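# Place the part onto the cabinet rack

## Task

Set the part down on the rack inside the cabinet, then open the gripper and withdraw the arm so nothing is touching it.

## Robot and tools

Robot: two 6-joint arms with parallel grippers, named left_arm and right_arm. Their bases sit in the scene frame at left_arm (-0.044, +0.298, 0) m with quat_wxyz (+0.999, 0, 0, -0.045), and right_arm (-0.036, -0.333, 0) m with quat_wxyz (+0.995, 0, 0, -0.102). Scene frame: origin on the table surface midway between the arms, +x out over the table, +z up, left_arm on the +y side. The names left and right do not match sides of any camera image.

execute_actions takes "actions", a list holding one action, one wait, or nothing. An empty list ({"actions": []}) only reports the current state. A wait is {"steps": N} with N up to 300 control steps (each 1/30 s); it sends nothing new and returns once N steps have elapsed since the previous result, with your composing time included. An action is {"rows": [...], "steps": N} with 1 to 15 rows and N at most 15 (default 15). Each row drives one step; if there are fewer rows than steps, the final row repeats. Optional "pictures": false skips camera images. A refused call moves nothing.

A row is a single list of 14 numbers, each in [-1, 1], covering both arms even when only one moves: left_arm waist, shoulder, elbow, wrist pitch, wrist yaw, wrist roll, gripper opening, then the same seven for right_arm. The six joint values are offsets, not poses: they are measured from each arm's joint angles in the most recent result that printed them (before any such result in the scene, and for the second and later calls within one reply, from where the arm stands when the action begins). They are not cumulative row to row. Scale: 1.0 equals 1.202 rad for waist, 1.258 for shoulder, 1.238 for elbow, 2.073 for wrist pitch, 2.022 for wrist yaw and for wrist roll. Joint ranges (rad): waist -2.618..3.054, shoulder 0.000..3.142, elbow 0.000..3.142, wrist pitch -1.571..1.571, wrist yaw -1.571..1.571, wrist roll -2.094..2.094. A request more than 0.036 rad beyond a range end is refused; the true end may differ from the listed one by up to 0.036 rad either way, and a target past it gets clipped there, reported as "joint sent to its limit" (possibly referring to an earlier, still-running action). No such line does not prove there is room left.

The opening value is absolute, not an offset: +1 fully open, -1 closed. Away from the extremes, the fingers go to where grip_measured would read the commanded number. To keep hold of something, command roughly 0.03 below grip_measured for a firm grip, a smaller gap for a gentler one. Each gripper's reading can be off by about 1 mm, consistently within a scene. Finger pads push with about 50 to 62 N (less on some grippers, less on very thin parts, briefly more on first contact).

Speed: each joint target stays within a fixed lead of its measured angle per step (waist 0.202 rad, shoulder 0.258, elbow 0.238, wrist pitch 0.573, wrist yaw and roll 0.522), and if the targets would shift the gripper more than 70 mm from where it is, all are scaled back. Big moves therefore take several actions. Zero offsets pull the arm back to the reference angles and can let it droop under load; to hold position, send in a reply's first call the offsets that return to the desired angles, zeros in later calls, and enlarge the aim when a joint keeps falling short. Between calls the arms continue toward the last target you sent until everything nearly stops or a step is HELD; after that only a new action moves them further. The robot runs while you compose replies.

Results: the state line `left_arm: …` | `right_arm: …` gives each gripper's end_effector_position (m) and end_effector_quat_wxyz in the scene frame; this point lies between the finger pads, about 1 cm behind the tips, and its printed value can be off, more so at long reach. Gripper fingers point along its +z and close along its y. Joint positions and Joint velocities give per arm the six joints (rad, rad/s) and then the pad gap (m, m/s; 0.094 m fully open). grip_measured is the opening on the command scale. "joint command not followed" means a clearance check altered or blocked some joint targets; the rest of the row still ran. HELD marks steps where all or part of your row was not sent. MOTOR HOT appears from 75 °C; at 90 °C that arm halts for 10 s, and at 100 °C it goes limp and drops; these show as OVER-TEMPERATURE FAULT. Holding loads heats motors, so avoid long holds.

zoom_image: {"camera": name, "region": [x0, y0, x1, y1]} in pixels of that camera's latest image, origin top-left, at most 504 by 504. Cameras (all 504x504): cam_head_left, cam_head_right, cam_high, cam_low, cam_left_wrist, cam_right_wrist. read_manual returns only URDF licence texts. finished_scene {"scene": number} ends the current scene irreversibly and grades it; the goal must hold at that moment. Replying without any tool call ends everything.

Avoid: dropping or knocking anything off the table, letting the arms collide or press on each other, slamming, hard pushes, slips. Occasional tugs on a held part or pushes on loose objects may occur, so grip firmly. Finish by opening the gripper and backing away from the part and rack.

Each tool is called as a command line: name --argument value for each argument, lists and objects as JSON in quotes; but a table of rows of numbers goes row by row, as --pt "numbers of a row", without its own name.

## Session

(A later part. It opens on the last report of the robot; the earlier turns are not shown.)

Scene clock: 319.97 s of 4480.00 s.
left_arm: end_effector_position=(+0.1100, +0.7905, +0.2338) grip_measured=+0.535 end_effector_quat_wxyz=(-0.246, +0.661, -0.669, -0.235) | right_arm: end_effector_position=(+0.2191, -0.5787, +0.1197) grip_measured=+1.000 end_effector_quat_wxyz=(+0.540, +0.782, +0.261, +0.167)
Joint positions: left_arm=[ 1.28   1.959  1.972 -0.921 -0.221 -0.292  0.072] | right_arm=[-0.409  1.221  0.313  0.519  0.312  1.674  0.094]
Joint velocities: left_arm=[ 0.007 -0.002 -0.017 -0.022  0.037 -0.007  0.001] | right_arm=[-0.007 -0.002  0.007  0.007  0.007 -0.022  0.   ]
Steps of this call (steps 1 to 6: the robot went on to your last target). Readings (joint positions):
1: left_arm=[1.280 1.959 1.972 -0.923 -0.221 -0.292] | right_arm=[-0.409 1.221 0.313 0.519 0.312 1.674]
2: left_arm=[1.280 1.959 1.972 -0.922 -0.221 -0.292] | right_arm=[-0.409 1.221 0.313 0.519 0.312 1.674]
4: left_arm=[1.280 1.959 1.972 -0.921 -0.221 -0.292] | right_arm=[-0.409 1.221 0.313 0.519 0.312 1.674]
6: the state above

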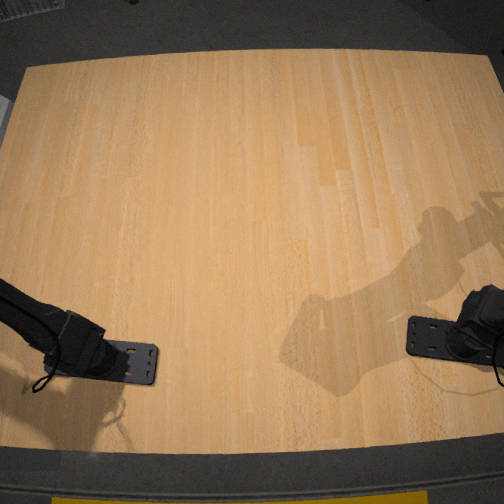

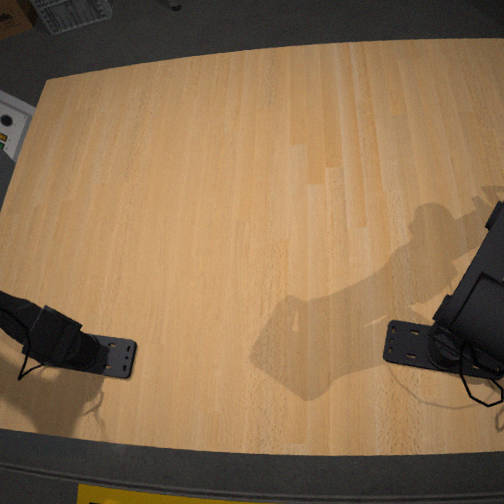

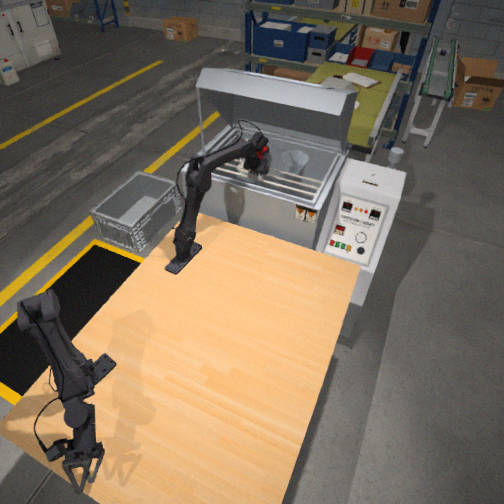

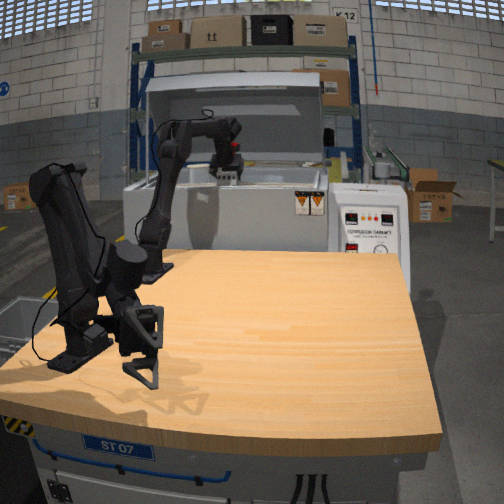

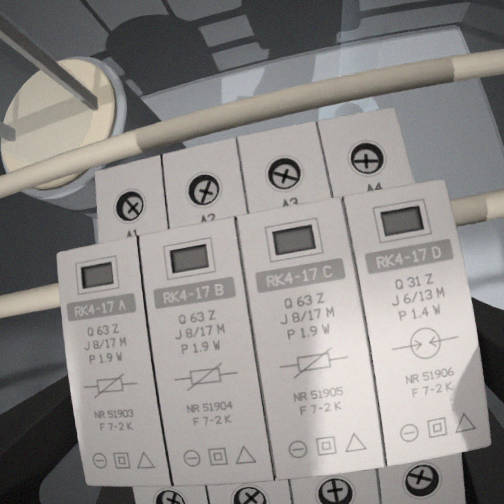

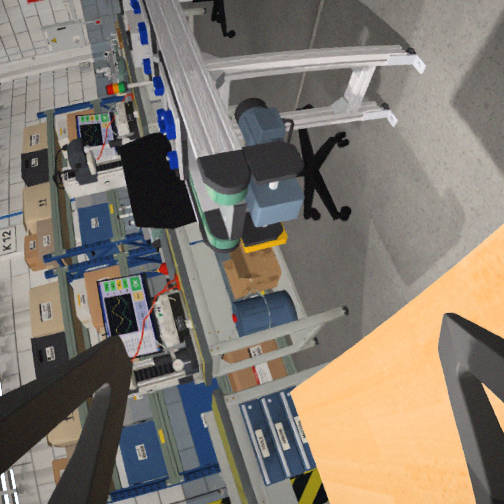

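execute_actions --actions '[{"rows":[[0.004,-0.039,0.009,0.037,-0.006,0,0.5,0,0,0,0,0,0,1],[0.004,-0.039,0.007,0.038,-0.006,0,0.5,0,0,0,0,0,0,1],[0.004,-0.039,0.005,0.039,-0.006,0,0.5,0,0,0,0,0,0,1],[0.004,-0.039,0.003,0.04,-0.006,0,0.5,0,0,0,0,0,0,1],[0.004,-0.039,0.001,0.041,-0.006,0,0.5,0,0,0,0,0,0,1],[0.004,-0.039,-0.001,0.042,-0.006,0,0.5,0,0,0,0,0,0,1],[0.004,-0.039,-0.003,0.043,-0.006,0,0.5,0,0,0,0,0,0,1],[0.004,-0.039,-0.005,0.044,-0.006,0,0.5,0,0,0,0,0,0,1],[0.004,-0.039,-0.007,0.045,-0.006,0,0.5,0,0,0,0,0,0,1],[0.004,-0.039,-0.009,0.046,-0.006,0,0.5,0,0,0,0,0,0,1]],"steps":15}]'

zoom_image --camera "cam_low" --region '[180, 140, 280, 200]'

Scene clock: 326.10 s of 4480.00 s.
left_arm: end_effector_position=(+0.1103, +0.7913, +0.2296) grip_measured=+0.535 end_effector_quat_wxyz=(-0.247, +0.661, -0.669, -0.235) | right_arm: end_effector_position=(+0.2191, -0.5787, +0.1197) grip_measured=+1.000 end_effector_quat_wxyz=(+0.540, +0.782, +0.261, +0.167)
Joint positions: left_arm=[ 1.28   1.956  1.95  -0.9   -0.221 -0.292  0.072] | right_arm=[-0.409  1.221  0.313  0.519  0.312  1.674  0.094]
Joint velocities: left_arm=[-0.017  0.007 -0.027  0.022 -0.051  0.007 -0.001] | right_arm=[-0.007 -0.002 -0.022 -0.066  0.022 -0.051  0.   ]
Steps of this call (steps 1 to 15: the robot went on to your last target; steps 16 to 90: nothing new was sent; then 2.63 s passed at rest; steps 91 to 105: all 15 steps of this action). Readings (joint positions):
91: left_arm=[1.280 1.959 1.972 -0.920 -0.221 -0.292] | right_arm=[-0.409 1.221 0.313 0.519 0.312 1.674]
92: left_arm=[1.280 1.959 1.972 -0.920 -0.221 -0.292] | right_arm=[-0.409 1.221 0.313 0.519 0.312 1.674]
94: left_arm=[1.280 1.959 1.970 -0.917 -0.221 -0.292] | right_arm=[-0.409 1.221 0.313 0.519 0.312 1.674]
98: left_arm=[1.280 1.957 1.960 -0.909 -0.221 -0.292] | right_arm=[-0.409 1.221 0.313 0.519 0.312 1.674]
105: the state above

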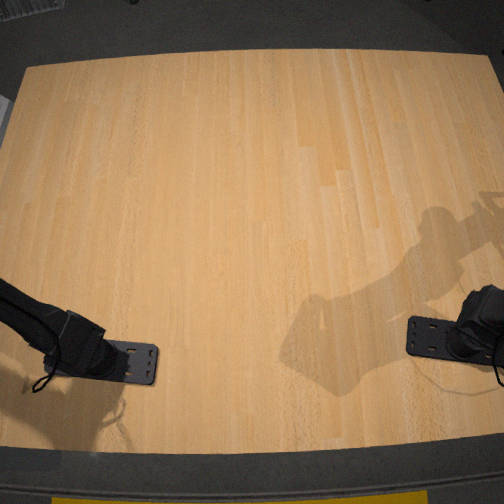

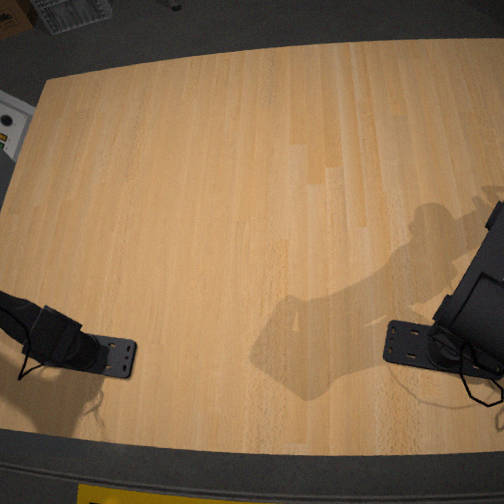

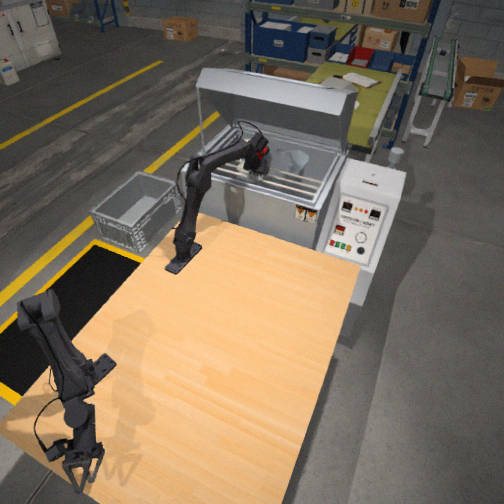

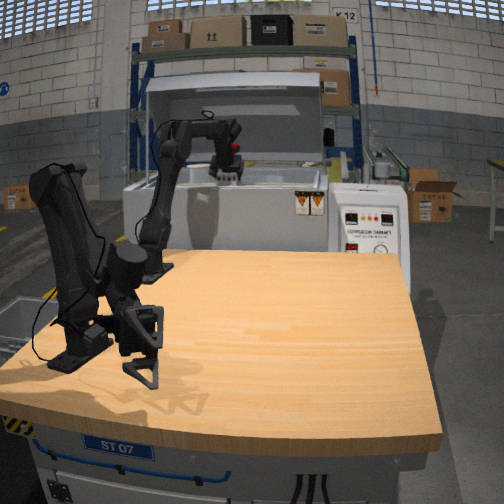

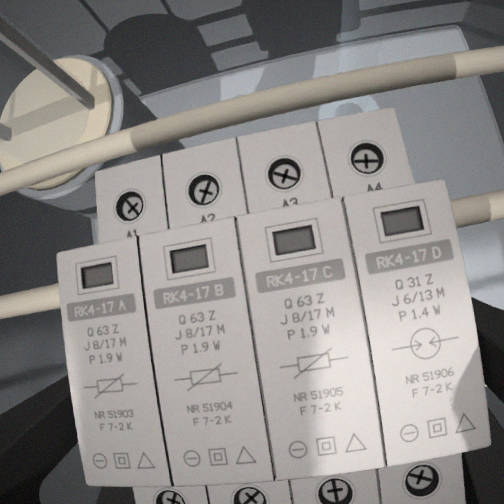

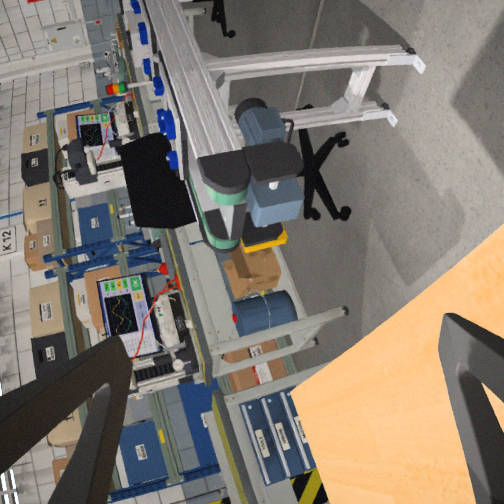

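Region (180, 140, 280, 200) of cam_low's 504x504 image, scaled by 5.040, with more detail than that image has; it fills the top 302 rows of this view, and the rest is white.

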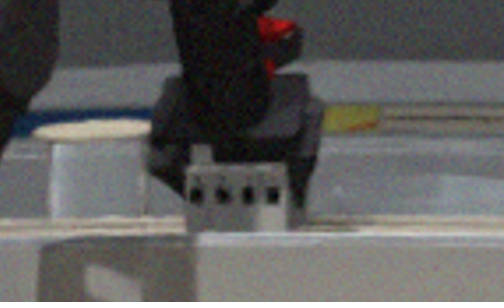

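execute_actions --actions '[{"rows":[[0.004,-0.037,0.008,0.037,-0.006,0,0.5,0,0,0,0,0,0,1],[0.004,-0.037,0.006,0.038,-0.006,0,0.5,0,0,0,0,0,0,1],[0.004,-0.037,0.004,0.039,-0.006,0,0.5,0,0,0,0,0,0,1],[0.004,-0.037,0.002,0.04,-0.006,0,0.5,0,0,0,0,0,0,1],[0.004,-0.037,0,0.041,-0.006,0,0.5,0,0,0,0,0,0,1],[0.004,-0.037,-0.002,0.042,-0.006,0,0.5,0,0,0,0,0,0,1],[0.004,-0.037,-0.004,0.043,-0.006,0,0.5,0,0,0,0,0,0,1],[0.004,-0.037,-0.006,0.044,-0.006,0,0.5,0,0,0,0,0,0,1],[0.004,-0.037,-0.008,0.045,-0.006,0,0.5,0,0,0,0,0,0,1],[0.004,-0.037,-0.01,0.046,-0.006,0,0.5,0,0,0,0,0,0,1],[0.004,-0.037,-0.012,0.046,-0.006,0,0.5,0,0,0,0,0,0,1],[0.004,-0.037,-0.014,0.046,-0.006,0,0.5,0,0,0,0,0,0,1],[0.004,-0.037,-0.016,0.046,-0.006,0,0.5,0,0,0,0,0,0,1]],"steps":15}]' --pictures false

execute_actions --actions '[{"steps":6}]'

Scene clock: 336.03 s of 4480.00 s.
left_arm: end_effector_position=(+0.1110, +0.7929, +0.2288) grip_measured=+0.535 end_effector_quat_wxyz=(-0.253, +0.660, -0.666, -0.238) | right_arm: end_effector_position=(+0.2191, -0.5787, +0.1197) grip_measured=+1.000 end_effector_quat_wxyz=(+0.540, +0.782, +0.261, +0.167)
Joint positions: left_arm=[ 1.28   1.948  1.926 -0.87  -0.221 -0.292  0.072] | right_arm=[-0.409  1.221  0.313  0.519  0.312  1.674  0.094]
Joint velocities: left_arm=[-0.007 -0.007 -0.007 -0.022 -0.022  0.051  0.001] | right_arm=[-0.002 -0.002  0.002  0.022 -0.007 -0.051  0.   ]
Steps of this call (steps 1 to 15: the robot went on to your last target; steps 16 to 90: nothing new was sent; then 6.43 s passed at rest; steps 91 to 105: all 15 steps of this action). Readings (joint positions):
91: left_arm=[1.280 1.956 1.950 -0.899 -0.221 -0.292] | right_arm=[-0.409 1.221 0.313 0.519 0.312 1.674]
92: left_arm=[1.280 1.956 1.950 -0.898 -0.221 -0.292] | right_arm=[-0.409 1.221 0.313 0.519 0.312 1.674]
94: left_arm=[1.280 1.956 1.948 -0.895 -0.221 -0.292] | right_arm=[-0.409 1.221 0.313 0.519 0.312 1.674]
98: left_arm=[1.280 1.953 1.939 -0.883 -0.221 -0.292] | right_arm=[-0.409 1.221 0.313 0.519 0.312 1.674]
105: the state above

Scene clock: 336.23 s of 4480.00 s.
left_arm: end_effector_position=(+0.1111, +0.7931, +0.2288) grip_measured=+0.535 end_effector_quat_wxyz=(-0.254, +0.660, -0.666, -0.238) | right_arm: end_effector_position=(+0.2191, -0.5787, +0.1197) grip_measured=+1.000 end_effector_quat_wxyz=(+0.540, +0.782, +0.261, +0.167)
Joint positions: left_arm=[ 1.28   1.948  1.925 -0.867 -0.221 -0.292  0.072] | right_arm=[-0.409  1.221  0.313  0.519  0.312  1.674  0.094]
Joint velocities: left_arm=[ 0.017  0.002 -0.007 -0.051  0.037 -0.022  0.   ] | right_arm=[-0.002 -0.012 -0.027 -0.007 -0.007  0.051  0.   ]
Steps of this call (steps 1 to 6: the robot went on to your last target). Readings (joint positions):
1: left_arm=[1.280 1.948 1.926 -0.869 -0.221 -0.292] | right_arm=[-0.409 1.221 0.313 0.519 0.312 1.674]
2: left_arm=[1.280 1.948 1.926 -0.868 -0.221 -0.292] | right_arm=[-0.409 1.221 0.313 0.519 0.312 1.674]
4: left_arm=[1.280 1.948 1.925 -0.867 -0.221 -0.292] | right_arm=[-0.409 1.221 0.313 0.519 0.312 1.674]
6: the state above

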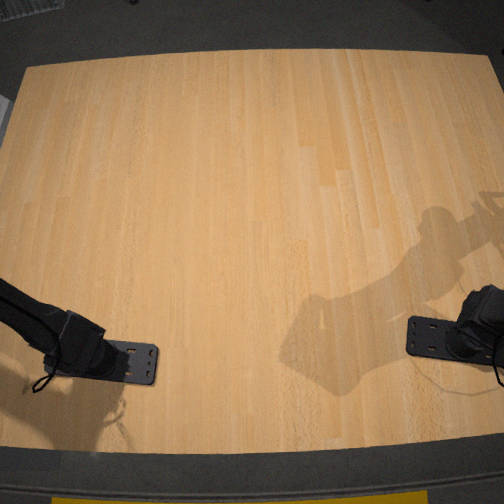

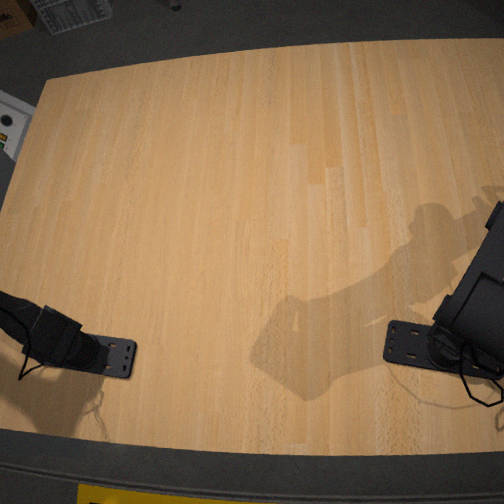

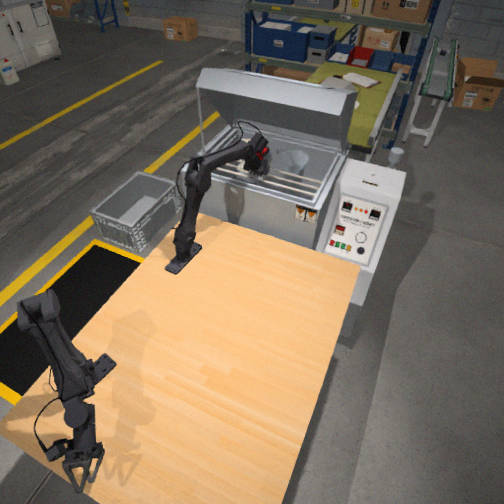

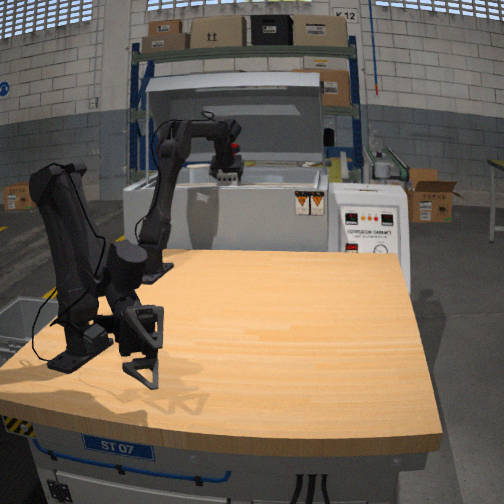

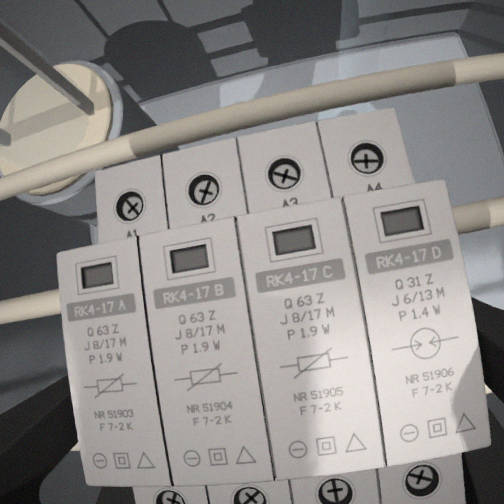

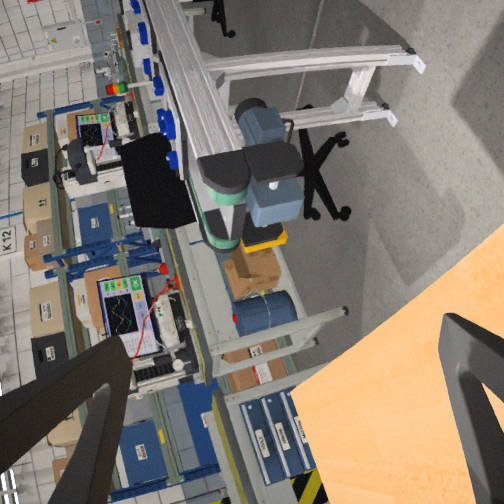

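execute_actions --actions '[{"rows":[[0,-0.02,0,0.015,0,0,0.53,0,0,0,0,0,0,1],[0,-0.015,0,0.01,0,0,0.55,0,0,0,0,0,0,1],[0,-0.015,0,0.008,0,0,0.58,0,0,0,0,0,0,1],[0,-0.015,0,0.008,0,0,0.63,0,0,0,0,0,0,1],[0,-0.015,0,0.008,0,0,0.7,0,0,0,0,0,0,1],[0,-0.015,0,0.008,0,0,0.78,0,0,0,0,0,0,1],[0,-0.015,0,0.008,0,0,0.86,0,0,0,0,0,0,1],[0,-0.015,0,0.008,0,0,0.94,0,0,0,0,0,0,1],[0,-0.015,0,0.008,0,0,1,0,0,0,0,0,0,1]],"steps":12}]' --pictures false

execute_actions --actions '[{"rows":[[-0.002,-0.016,0.016,-0.002,0,0,1,0,0,0,0,0,0,1],[-0.004,-0.019,0.02,-0.006,0,0,1,0,0,0,0,0,0,1],[-0.006,-0.023,0.026,-0.012,0,0,1,0,0,0,0,0,0,1],[-0.008,-0.028,0.033,-0.019,0,0,1,0,0,0,0,0,0,1],[-0.01,-0.033,0.041,-0.027,0,0,1,0,0,0,0,0,0,1],[-0.013,-0.039,0.049,-0.035,0,0,1,0,0,0,0,0,0,1],[-0.015,-0.045,0.057,-0.044,0,0,1,0,0,0,0,0,0,1],[-0.018,-0.051,0.065,-0.052,0,0,1,0,0,0,0,0,0,1],[-0.02,-0.057,0.073,-0.061,0,0,1,0,0,0,0,0,0,1],[-0.023,-0.063,0.081,-0.069,0,0,1,0,0,0,0,0,0,1],[-0.025,-0.069,0.089,-0.077,0,0,1,0,0,0,0,0,0,1],[-0.027,-0.074,0.096,-0.084,0,0,1,0,0,0,0,0,0,1],[-0.029,-0.078,0.101,-0.089,0,0,1,0,0,0,0,0,0,1],[-0.03,-0.082,0.105,-0.093,0,0,1,0,0,0,0,0,0,1],[-0.031,-0.084,0.108,-0.096,0,0,1,0,0,0,0,0,0,1]],"steps":15}]'

Scene clock: 348.63 s of 4480.00 s.
left_arm: end_effector_position=(+0.1115, +0.7938, +0.2300) grip_measured=+1.000 end_effector_quat_wxyz=(-0.256, +0.659, -0.665, -0.239) | right_arm: end_effector_position=(+0.2191, -0.5787, +0.1197) grip_measured=+1.000 end_effector_quat_wxyz=(+0.540, +0.782, +0.261, +0.167)
Joint positions: left_arm=[ 1.28   1.947  1.925 -0.862 -0.221 -0.292  0.094] | right_arm=[-0.409  1.221  0.313  0.519  0.312  1.674  0.094]
Joint velocities: left_arm=[ 0.007  0.002  0.017  0.051 -0.066 -0.022  0.   ] | right_arm=[-0.002  0.007 -0.007 -0.037 -0.081  0.022  0.   ]
Steps of this call (steps 1 to 15: the robot went on to your last target; steps 16 to 90: nothing new was sent; then 9.00 s passed at rest; steps 91 to 102: all 12 steps of this action). Readings (joint positions):
91: left_arm=[1.280 1.948 1.925 -0.866 -0.221 -0.292] | right_arm=[-0.409 1.221 0.313 0.519 0.312 1.674]
92: left_arm=[1.280 1.948 1.925 -0.867 -0.221 -0.292] | right_arm=[-0.409 1.221 0.313 0.519 0.312 1.674]
94: left_arm=[1.280 1.948 1.925 -0.867 -0.221 -0.292] | right_arm=[-0.409 1.221 0.313 0.519 0.312 1.674]
98: left_arm=[1.280 1.947 1.925 -0.863 -0.221 -0.292] | right_arm=[-0.409 1.221 0.313 0.519 0.312 1.674]
102: the state above

Scene clock: 349.13 s of 4480.00 s.
left_arm: end_effector_position=(+0.1155, +0.7664, +0.2931) grip_measured=+1.000 end_effector_quat_wxyz=(-0.286, +0.645, -0.665, -0.246) | right_arm: end_effector_position=(+0.2191, -0.5787, +0.1197) grip_measured=+1.000 end_effector_quat_wxyz=(+0.540, +0.782, +0.261, +0.167)
Joint positions: left_arm=[ 1.252  1.862  2.033 -0.994 -0.221 -0.292  0.094] | right_arm=[-0.409  1.221  0.313  0.519  0.312  1.674  0.094]
Joint velocities: left_arm=[-0.051 -0.261  0.217 -0.286 -0.125 -0.081  0.   ] | right_arm=[-0.007 -0.007 -0.002 -0.051 -0.007  0.022  0.   ]
Steps of this call (steps 1 to 15: all 15 steps of this action). Readings (joint positions):
1: left_arm=[1.280 1.947 1.925 -0.862 -0.221 -0.292] | right_arm=[-0.409 1.221 0.313 0.519 0.312 1.674]
2: left_arm=[1.280 1.947 1.925 -0.862 -0.221 -0.292] | right_arm=[-0.409 1.221 0.313 0.519 0.312 1.674]
4: left_arm=[1.280 1.947 1.931 -0.869 -0.221 -0.292] | right_arm=[-0.409 1.221 0.313 0.519 0.312 1.674]
8: left_arm=[1.275 1.932 1.961 -0.907 -0.221 -0.292] | right_arm=[-0.409 1.221 0.313 0.519 0.312 1.674]
15: the state above

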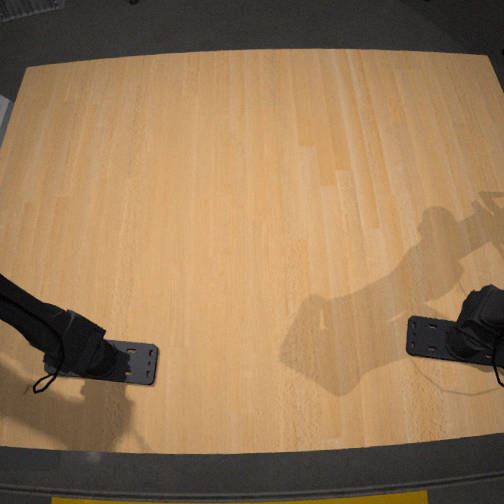

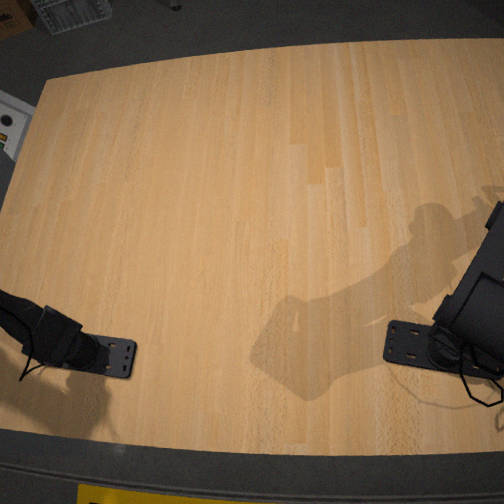

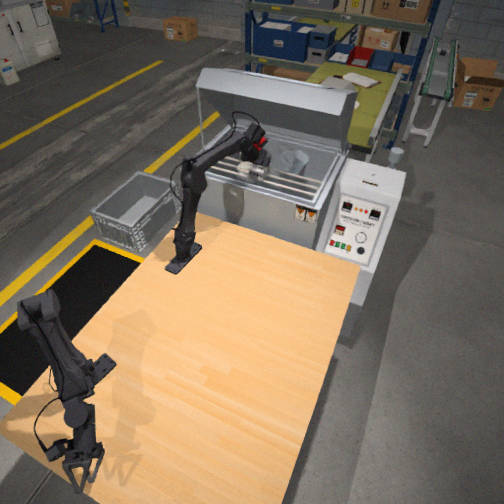

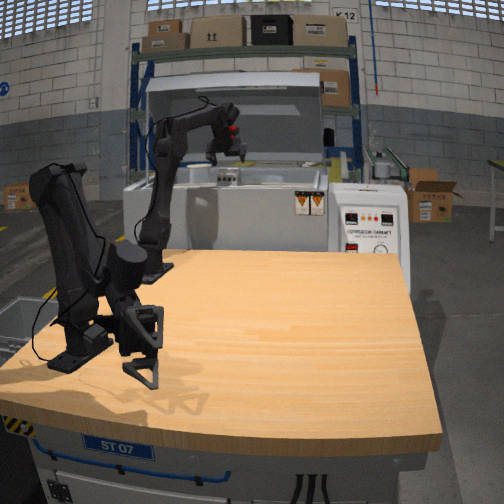

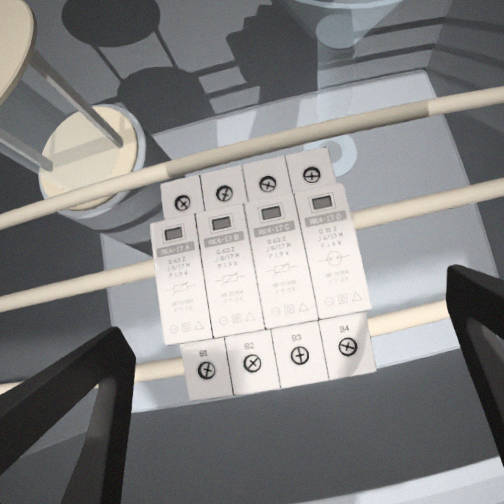

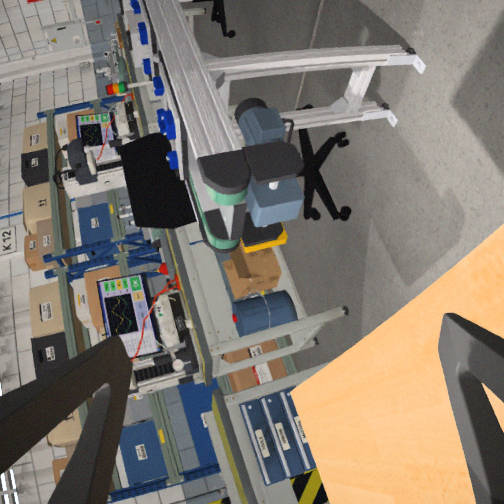

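execute_actions --actions '[{"rows":[[-0.005,-0.02,0.005,-0.03,0,0,1,0,0,0,0,0,0,1],[-0.005,-0.04,-0.005,-0.032,0,0,1,0,0,0,0,0,0,1],[-0.005,-0.068,-0.025,-0.034,0,0,1,0,0,0,0,0,0,1],[-0.01,-0.102,-0.053,-0.036,0,0,1,0,0,0,0,0,0,1],[-0.02,-0.14,-0.086,-0.038,0,0,1,0,0,0,0,0,0,1],[-0.04,-0.18,-0.122,-0.04,0,0,1,0,0,0,0,0,0,1],[-0.07,-0.222,-0.16,-0.042,0,0,1,0,0,0,0,0,0,1],[-0.11,-0.264,-0.198,-0.044,0,0,1,0,0,0,0,0,0,1],[-0.155,-0.305,-0.236,-0.046,0,0,1,0,0,0,0,0,0,1],[-0.205,-0.345,-0.274,-0.048,0,0,1,0,0,0,0,0,0,1],[-0.255,-0.383,-0.311,-0.05,0,0,1,0,0,0,0,0,0,1],[-0.305,-0.418,-0.346,-0.05,0,0,1,0,0,0,0,0,0,1],[-0.355,-0.448,-0.379,-0.05,0,0,1,0,0,0,0,0,0,1],[-0.405,-0.471,-0.408,-0.05,0,0,1,0,0,0,0,0,0,1],[-0.45,-0.486,-0.43,-0.05,0,0,1,0,0,0,0,0,0,1]],"steps":15}]' --pictures false

execute_actions --actions '[{"steps":15}]'

Scene clock: 358.23 s of 4480.00 s.
left_arm: end_effector_position=(+0.1895, +0.5498, +0.3232) grip_measured=+1.000 end_effector_quat_wxyz=(+0.349, -0.477, +0.787, +0.177) | right_arm: end_effector_position=(+0.2191, -0.5787, +0.1197) grip_measured=+1.000 end_effector_quat_wxyz=(+0.540, +0.782, +0.261, +0.167)
Joint positions: left_arm=[ 0.797  1.3    1.573 -1.064 -0.219 -0.292  0.094] | right_arm=[-0.409  1.221  0.313  0.519  0.312  1.674  0.094]
Joint velocities: left_arm=[-1.77  -1.136 -0.95  -0.095  0.154 -0.022  0.   ] | right_arm=[-0.017 -0.007 -0.012  0.037  0.037  0.007  0.   ]
Steps of this call (steps 1 to 30: the robot went on to your last target; steps 31 to 90: nothing new was sent; then 5.60 s passed at rest; steps 91 to 105: all 15 steps of this action). Readings (joint positions):
91: left_arm=[1.249 1.842 2.047 -1.042 -0.221 -0.292] | right_arm=[-0.409 1.221 0.313 0.519 0.312 1.674]
92: left_arm=[1.249 1.840 2.045 -1.042 -0.221 -0.292] | right_arm=[-0.409 1.221 0.313 0.519 0.312 1.674]
94: left_arm=[1.249 1.817 2.012 -1.040 -0.221 -0.292] | right_arm=[-0.409 1.221 0.313 0.519 0.312 1.674]
98: left_arm=[1.208 1.665 1.852 -1.050 -0.226 -0.292] | right_arm=[-0.409 1.221 0.313 0.519 0.312 1.674]
105: the state above

Scene clock: 358.73 s of 4480.00 s.
left_arm: end_effector_position=(+0.1979, +0.5164, +0.3105) grip_measured=+1.000 end_effector_quat_wxyz=(+0.342, -0.441, +0.815, +0.155) | right_arm: end_effector_position=(+0.2191, -0.5787, +0.1197) grip_measured=+1.000 end_effector_quat_wxyz=(+0.540, +0.782, +0.261, +0.167)
Joint positions: left_arm=[ 0.707  1.247  1.507 -1.084 -0.21  -0.292  0.094] | right_arm=[-0.409  1.221  0.313  0.519  0.312  1.674  0.094]
Joint velocities: left_arm=[-0.007 -0.012  0.012  0.051 -0.022  0.051  0.   ] | right_arm=[ 0.007 -0.012 -0.007 -0.007  0.037 -0.007  0.   ]
Steps of this call (steps 1 to 15: the robot went on to your last target). Readings (joint positions):
1: left_arm=[0.746 1.268 1.548 -1.071 -0.211 -0.292] | right_arm=[-0.409 1.221 0.313 0.519 0.312 1.674]
2: left_arm=[0.718 1.250 1.533 -1.079 -0.204 -0.292] | right_arm=[-0.409 1.221 0.313 0.519 0.312 1.674]
4: left_arm=[0.707 1.242 1.522 -1.084 -0.204 -0.292] | right_arm=[-0.409 1.221 0.313 0.519 0.312 1.674]
8: left_arm=[0.707 1.246 1.508 -1.084 -0.208 -0.292] | right_arm=[-0.409 1.221 0.313 0.519 0.312 1.674]
15: the state above

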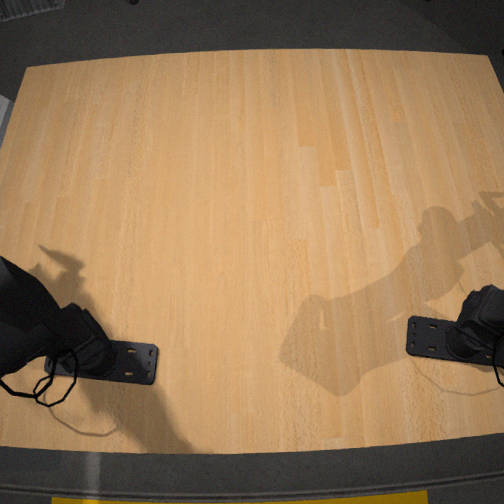

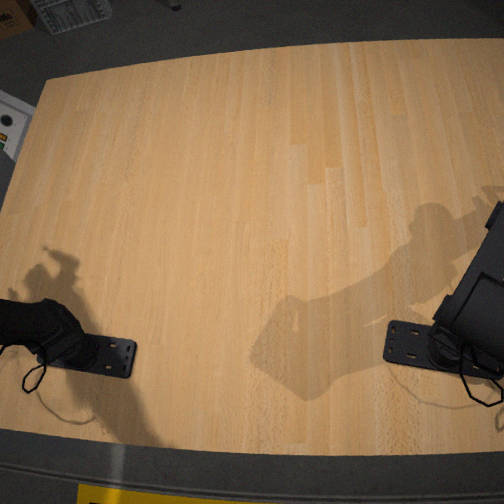

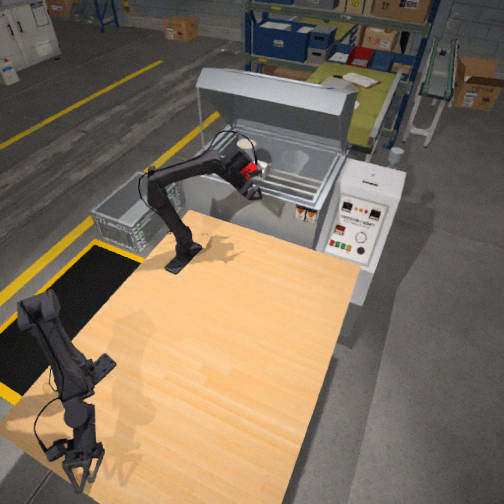

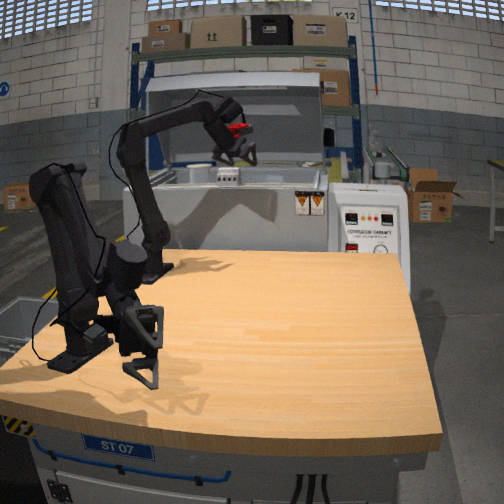

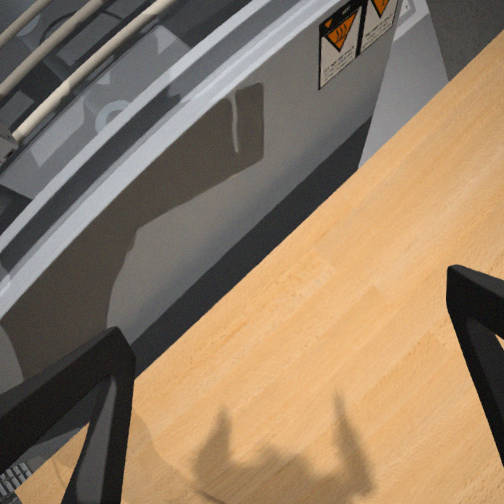

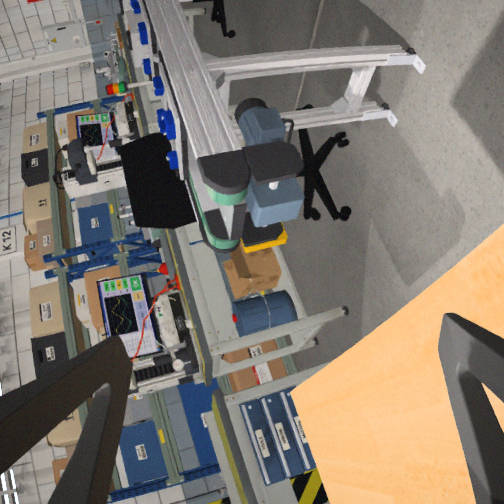

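The part is resting on the rack and the arm is about 0.28 m clear.

finished_scene --scene 1

The scene is finished: the task was done.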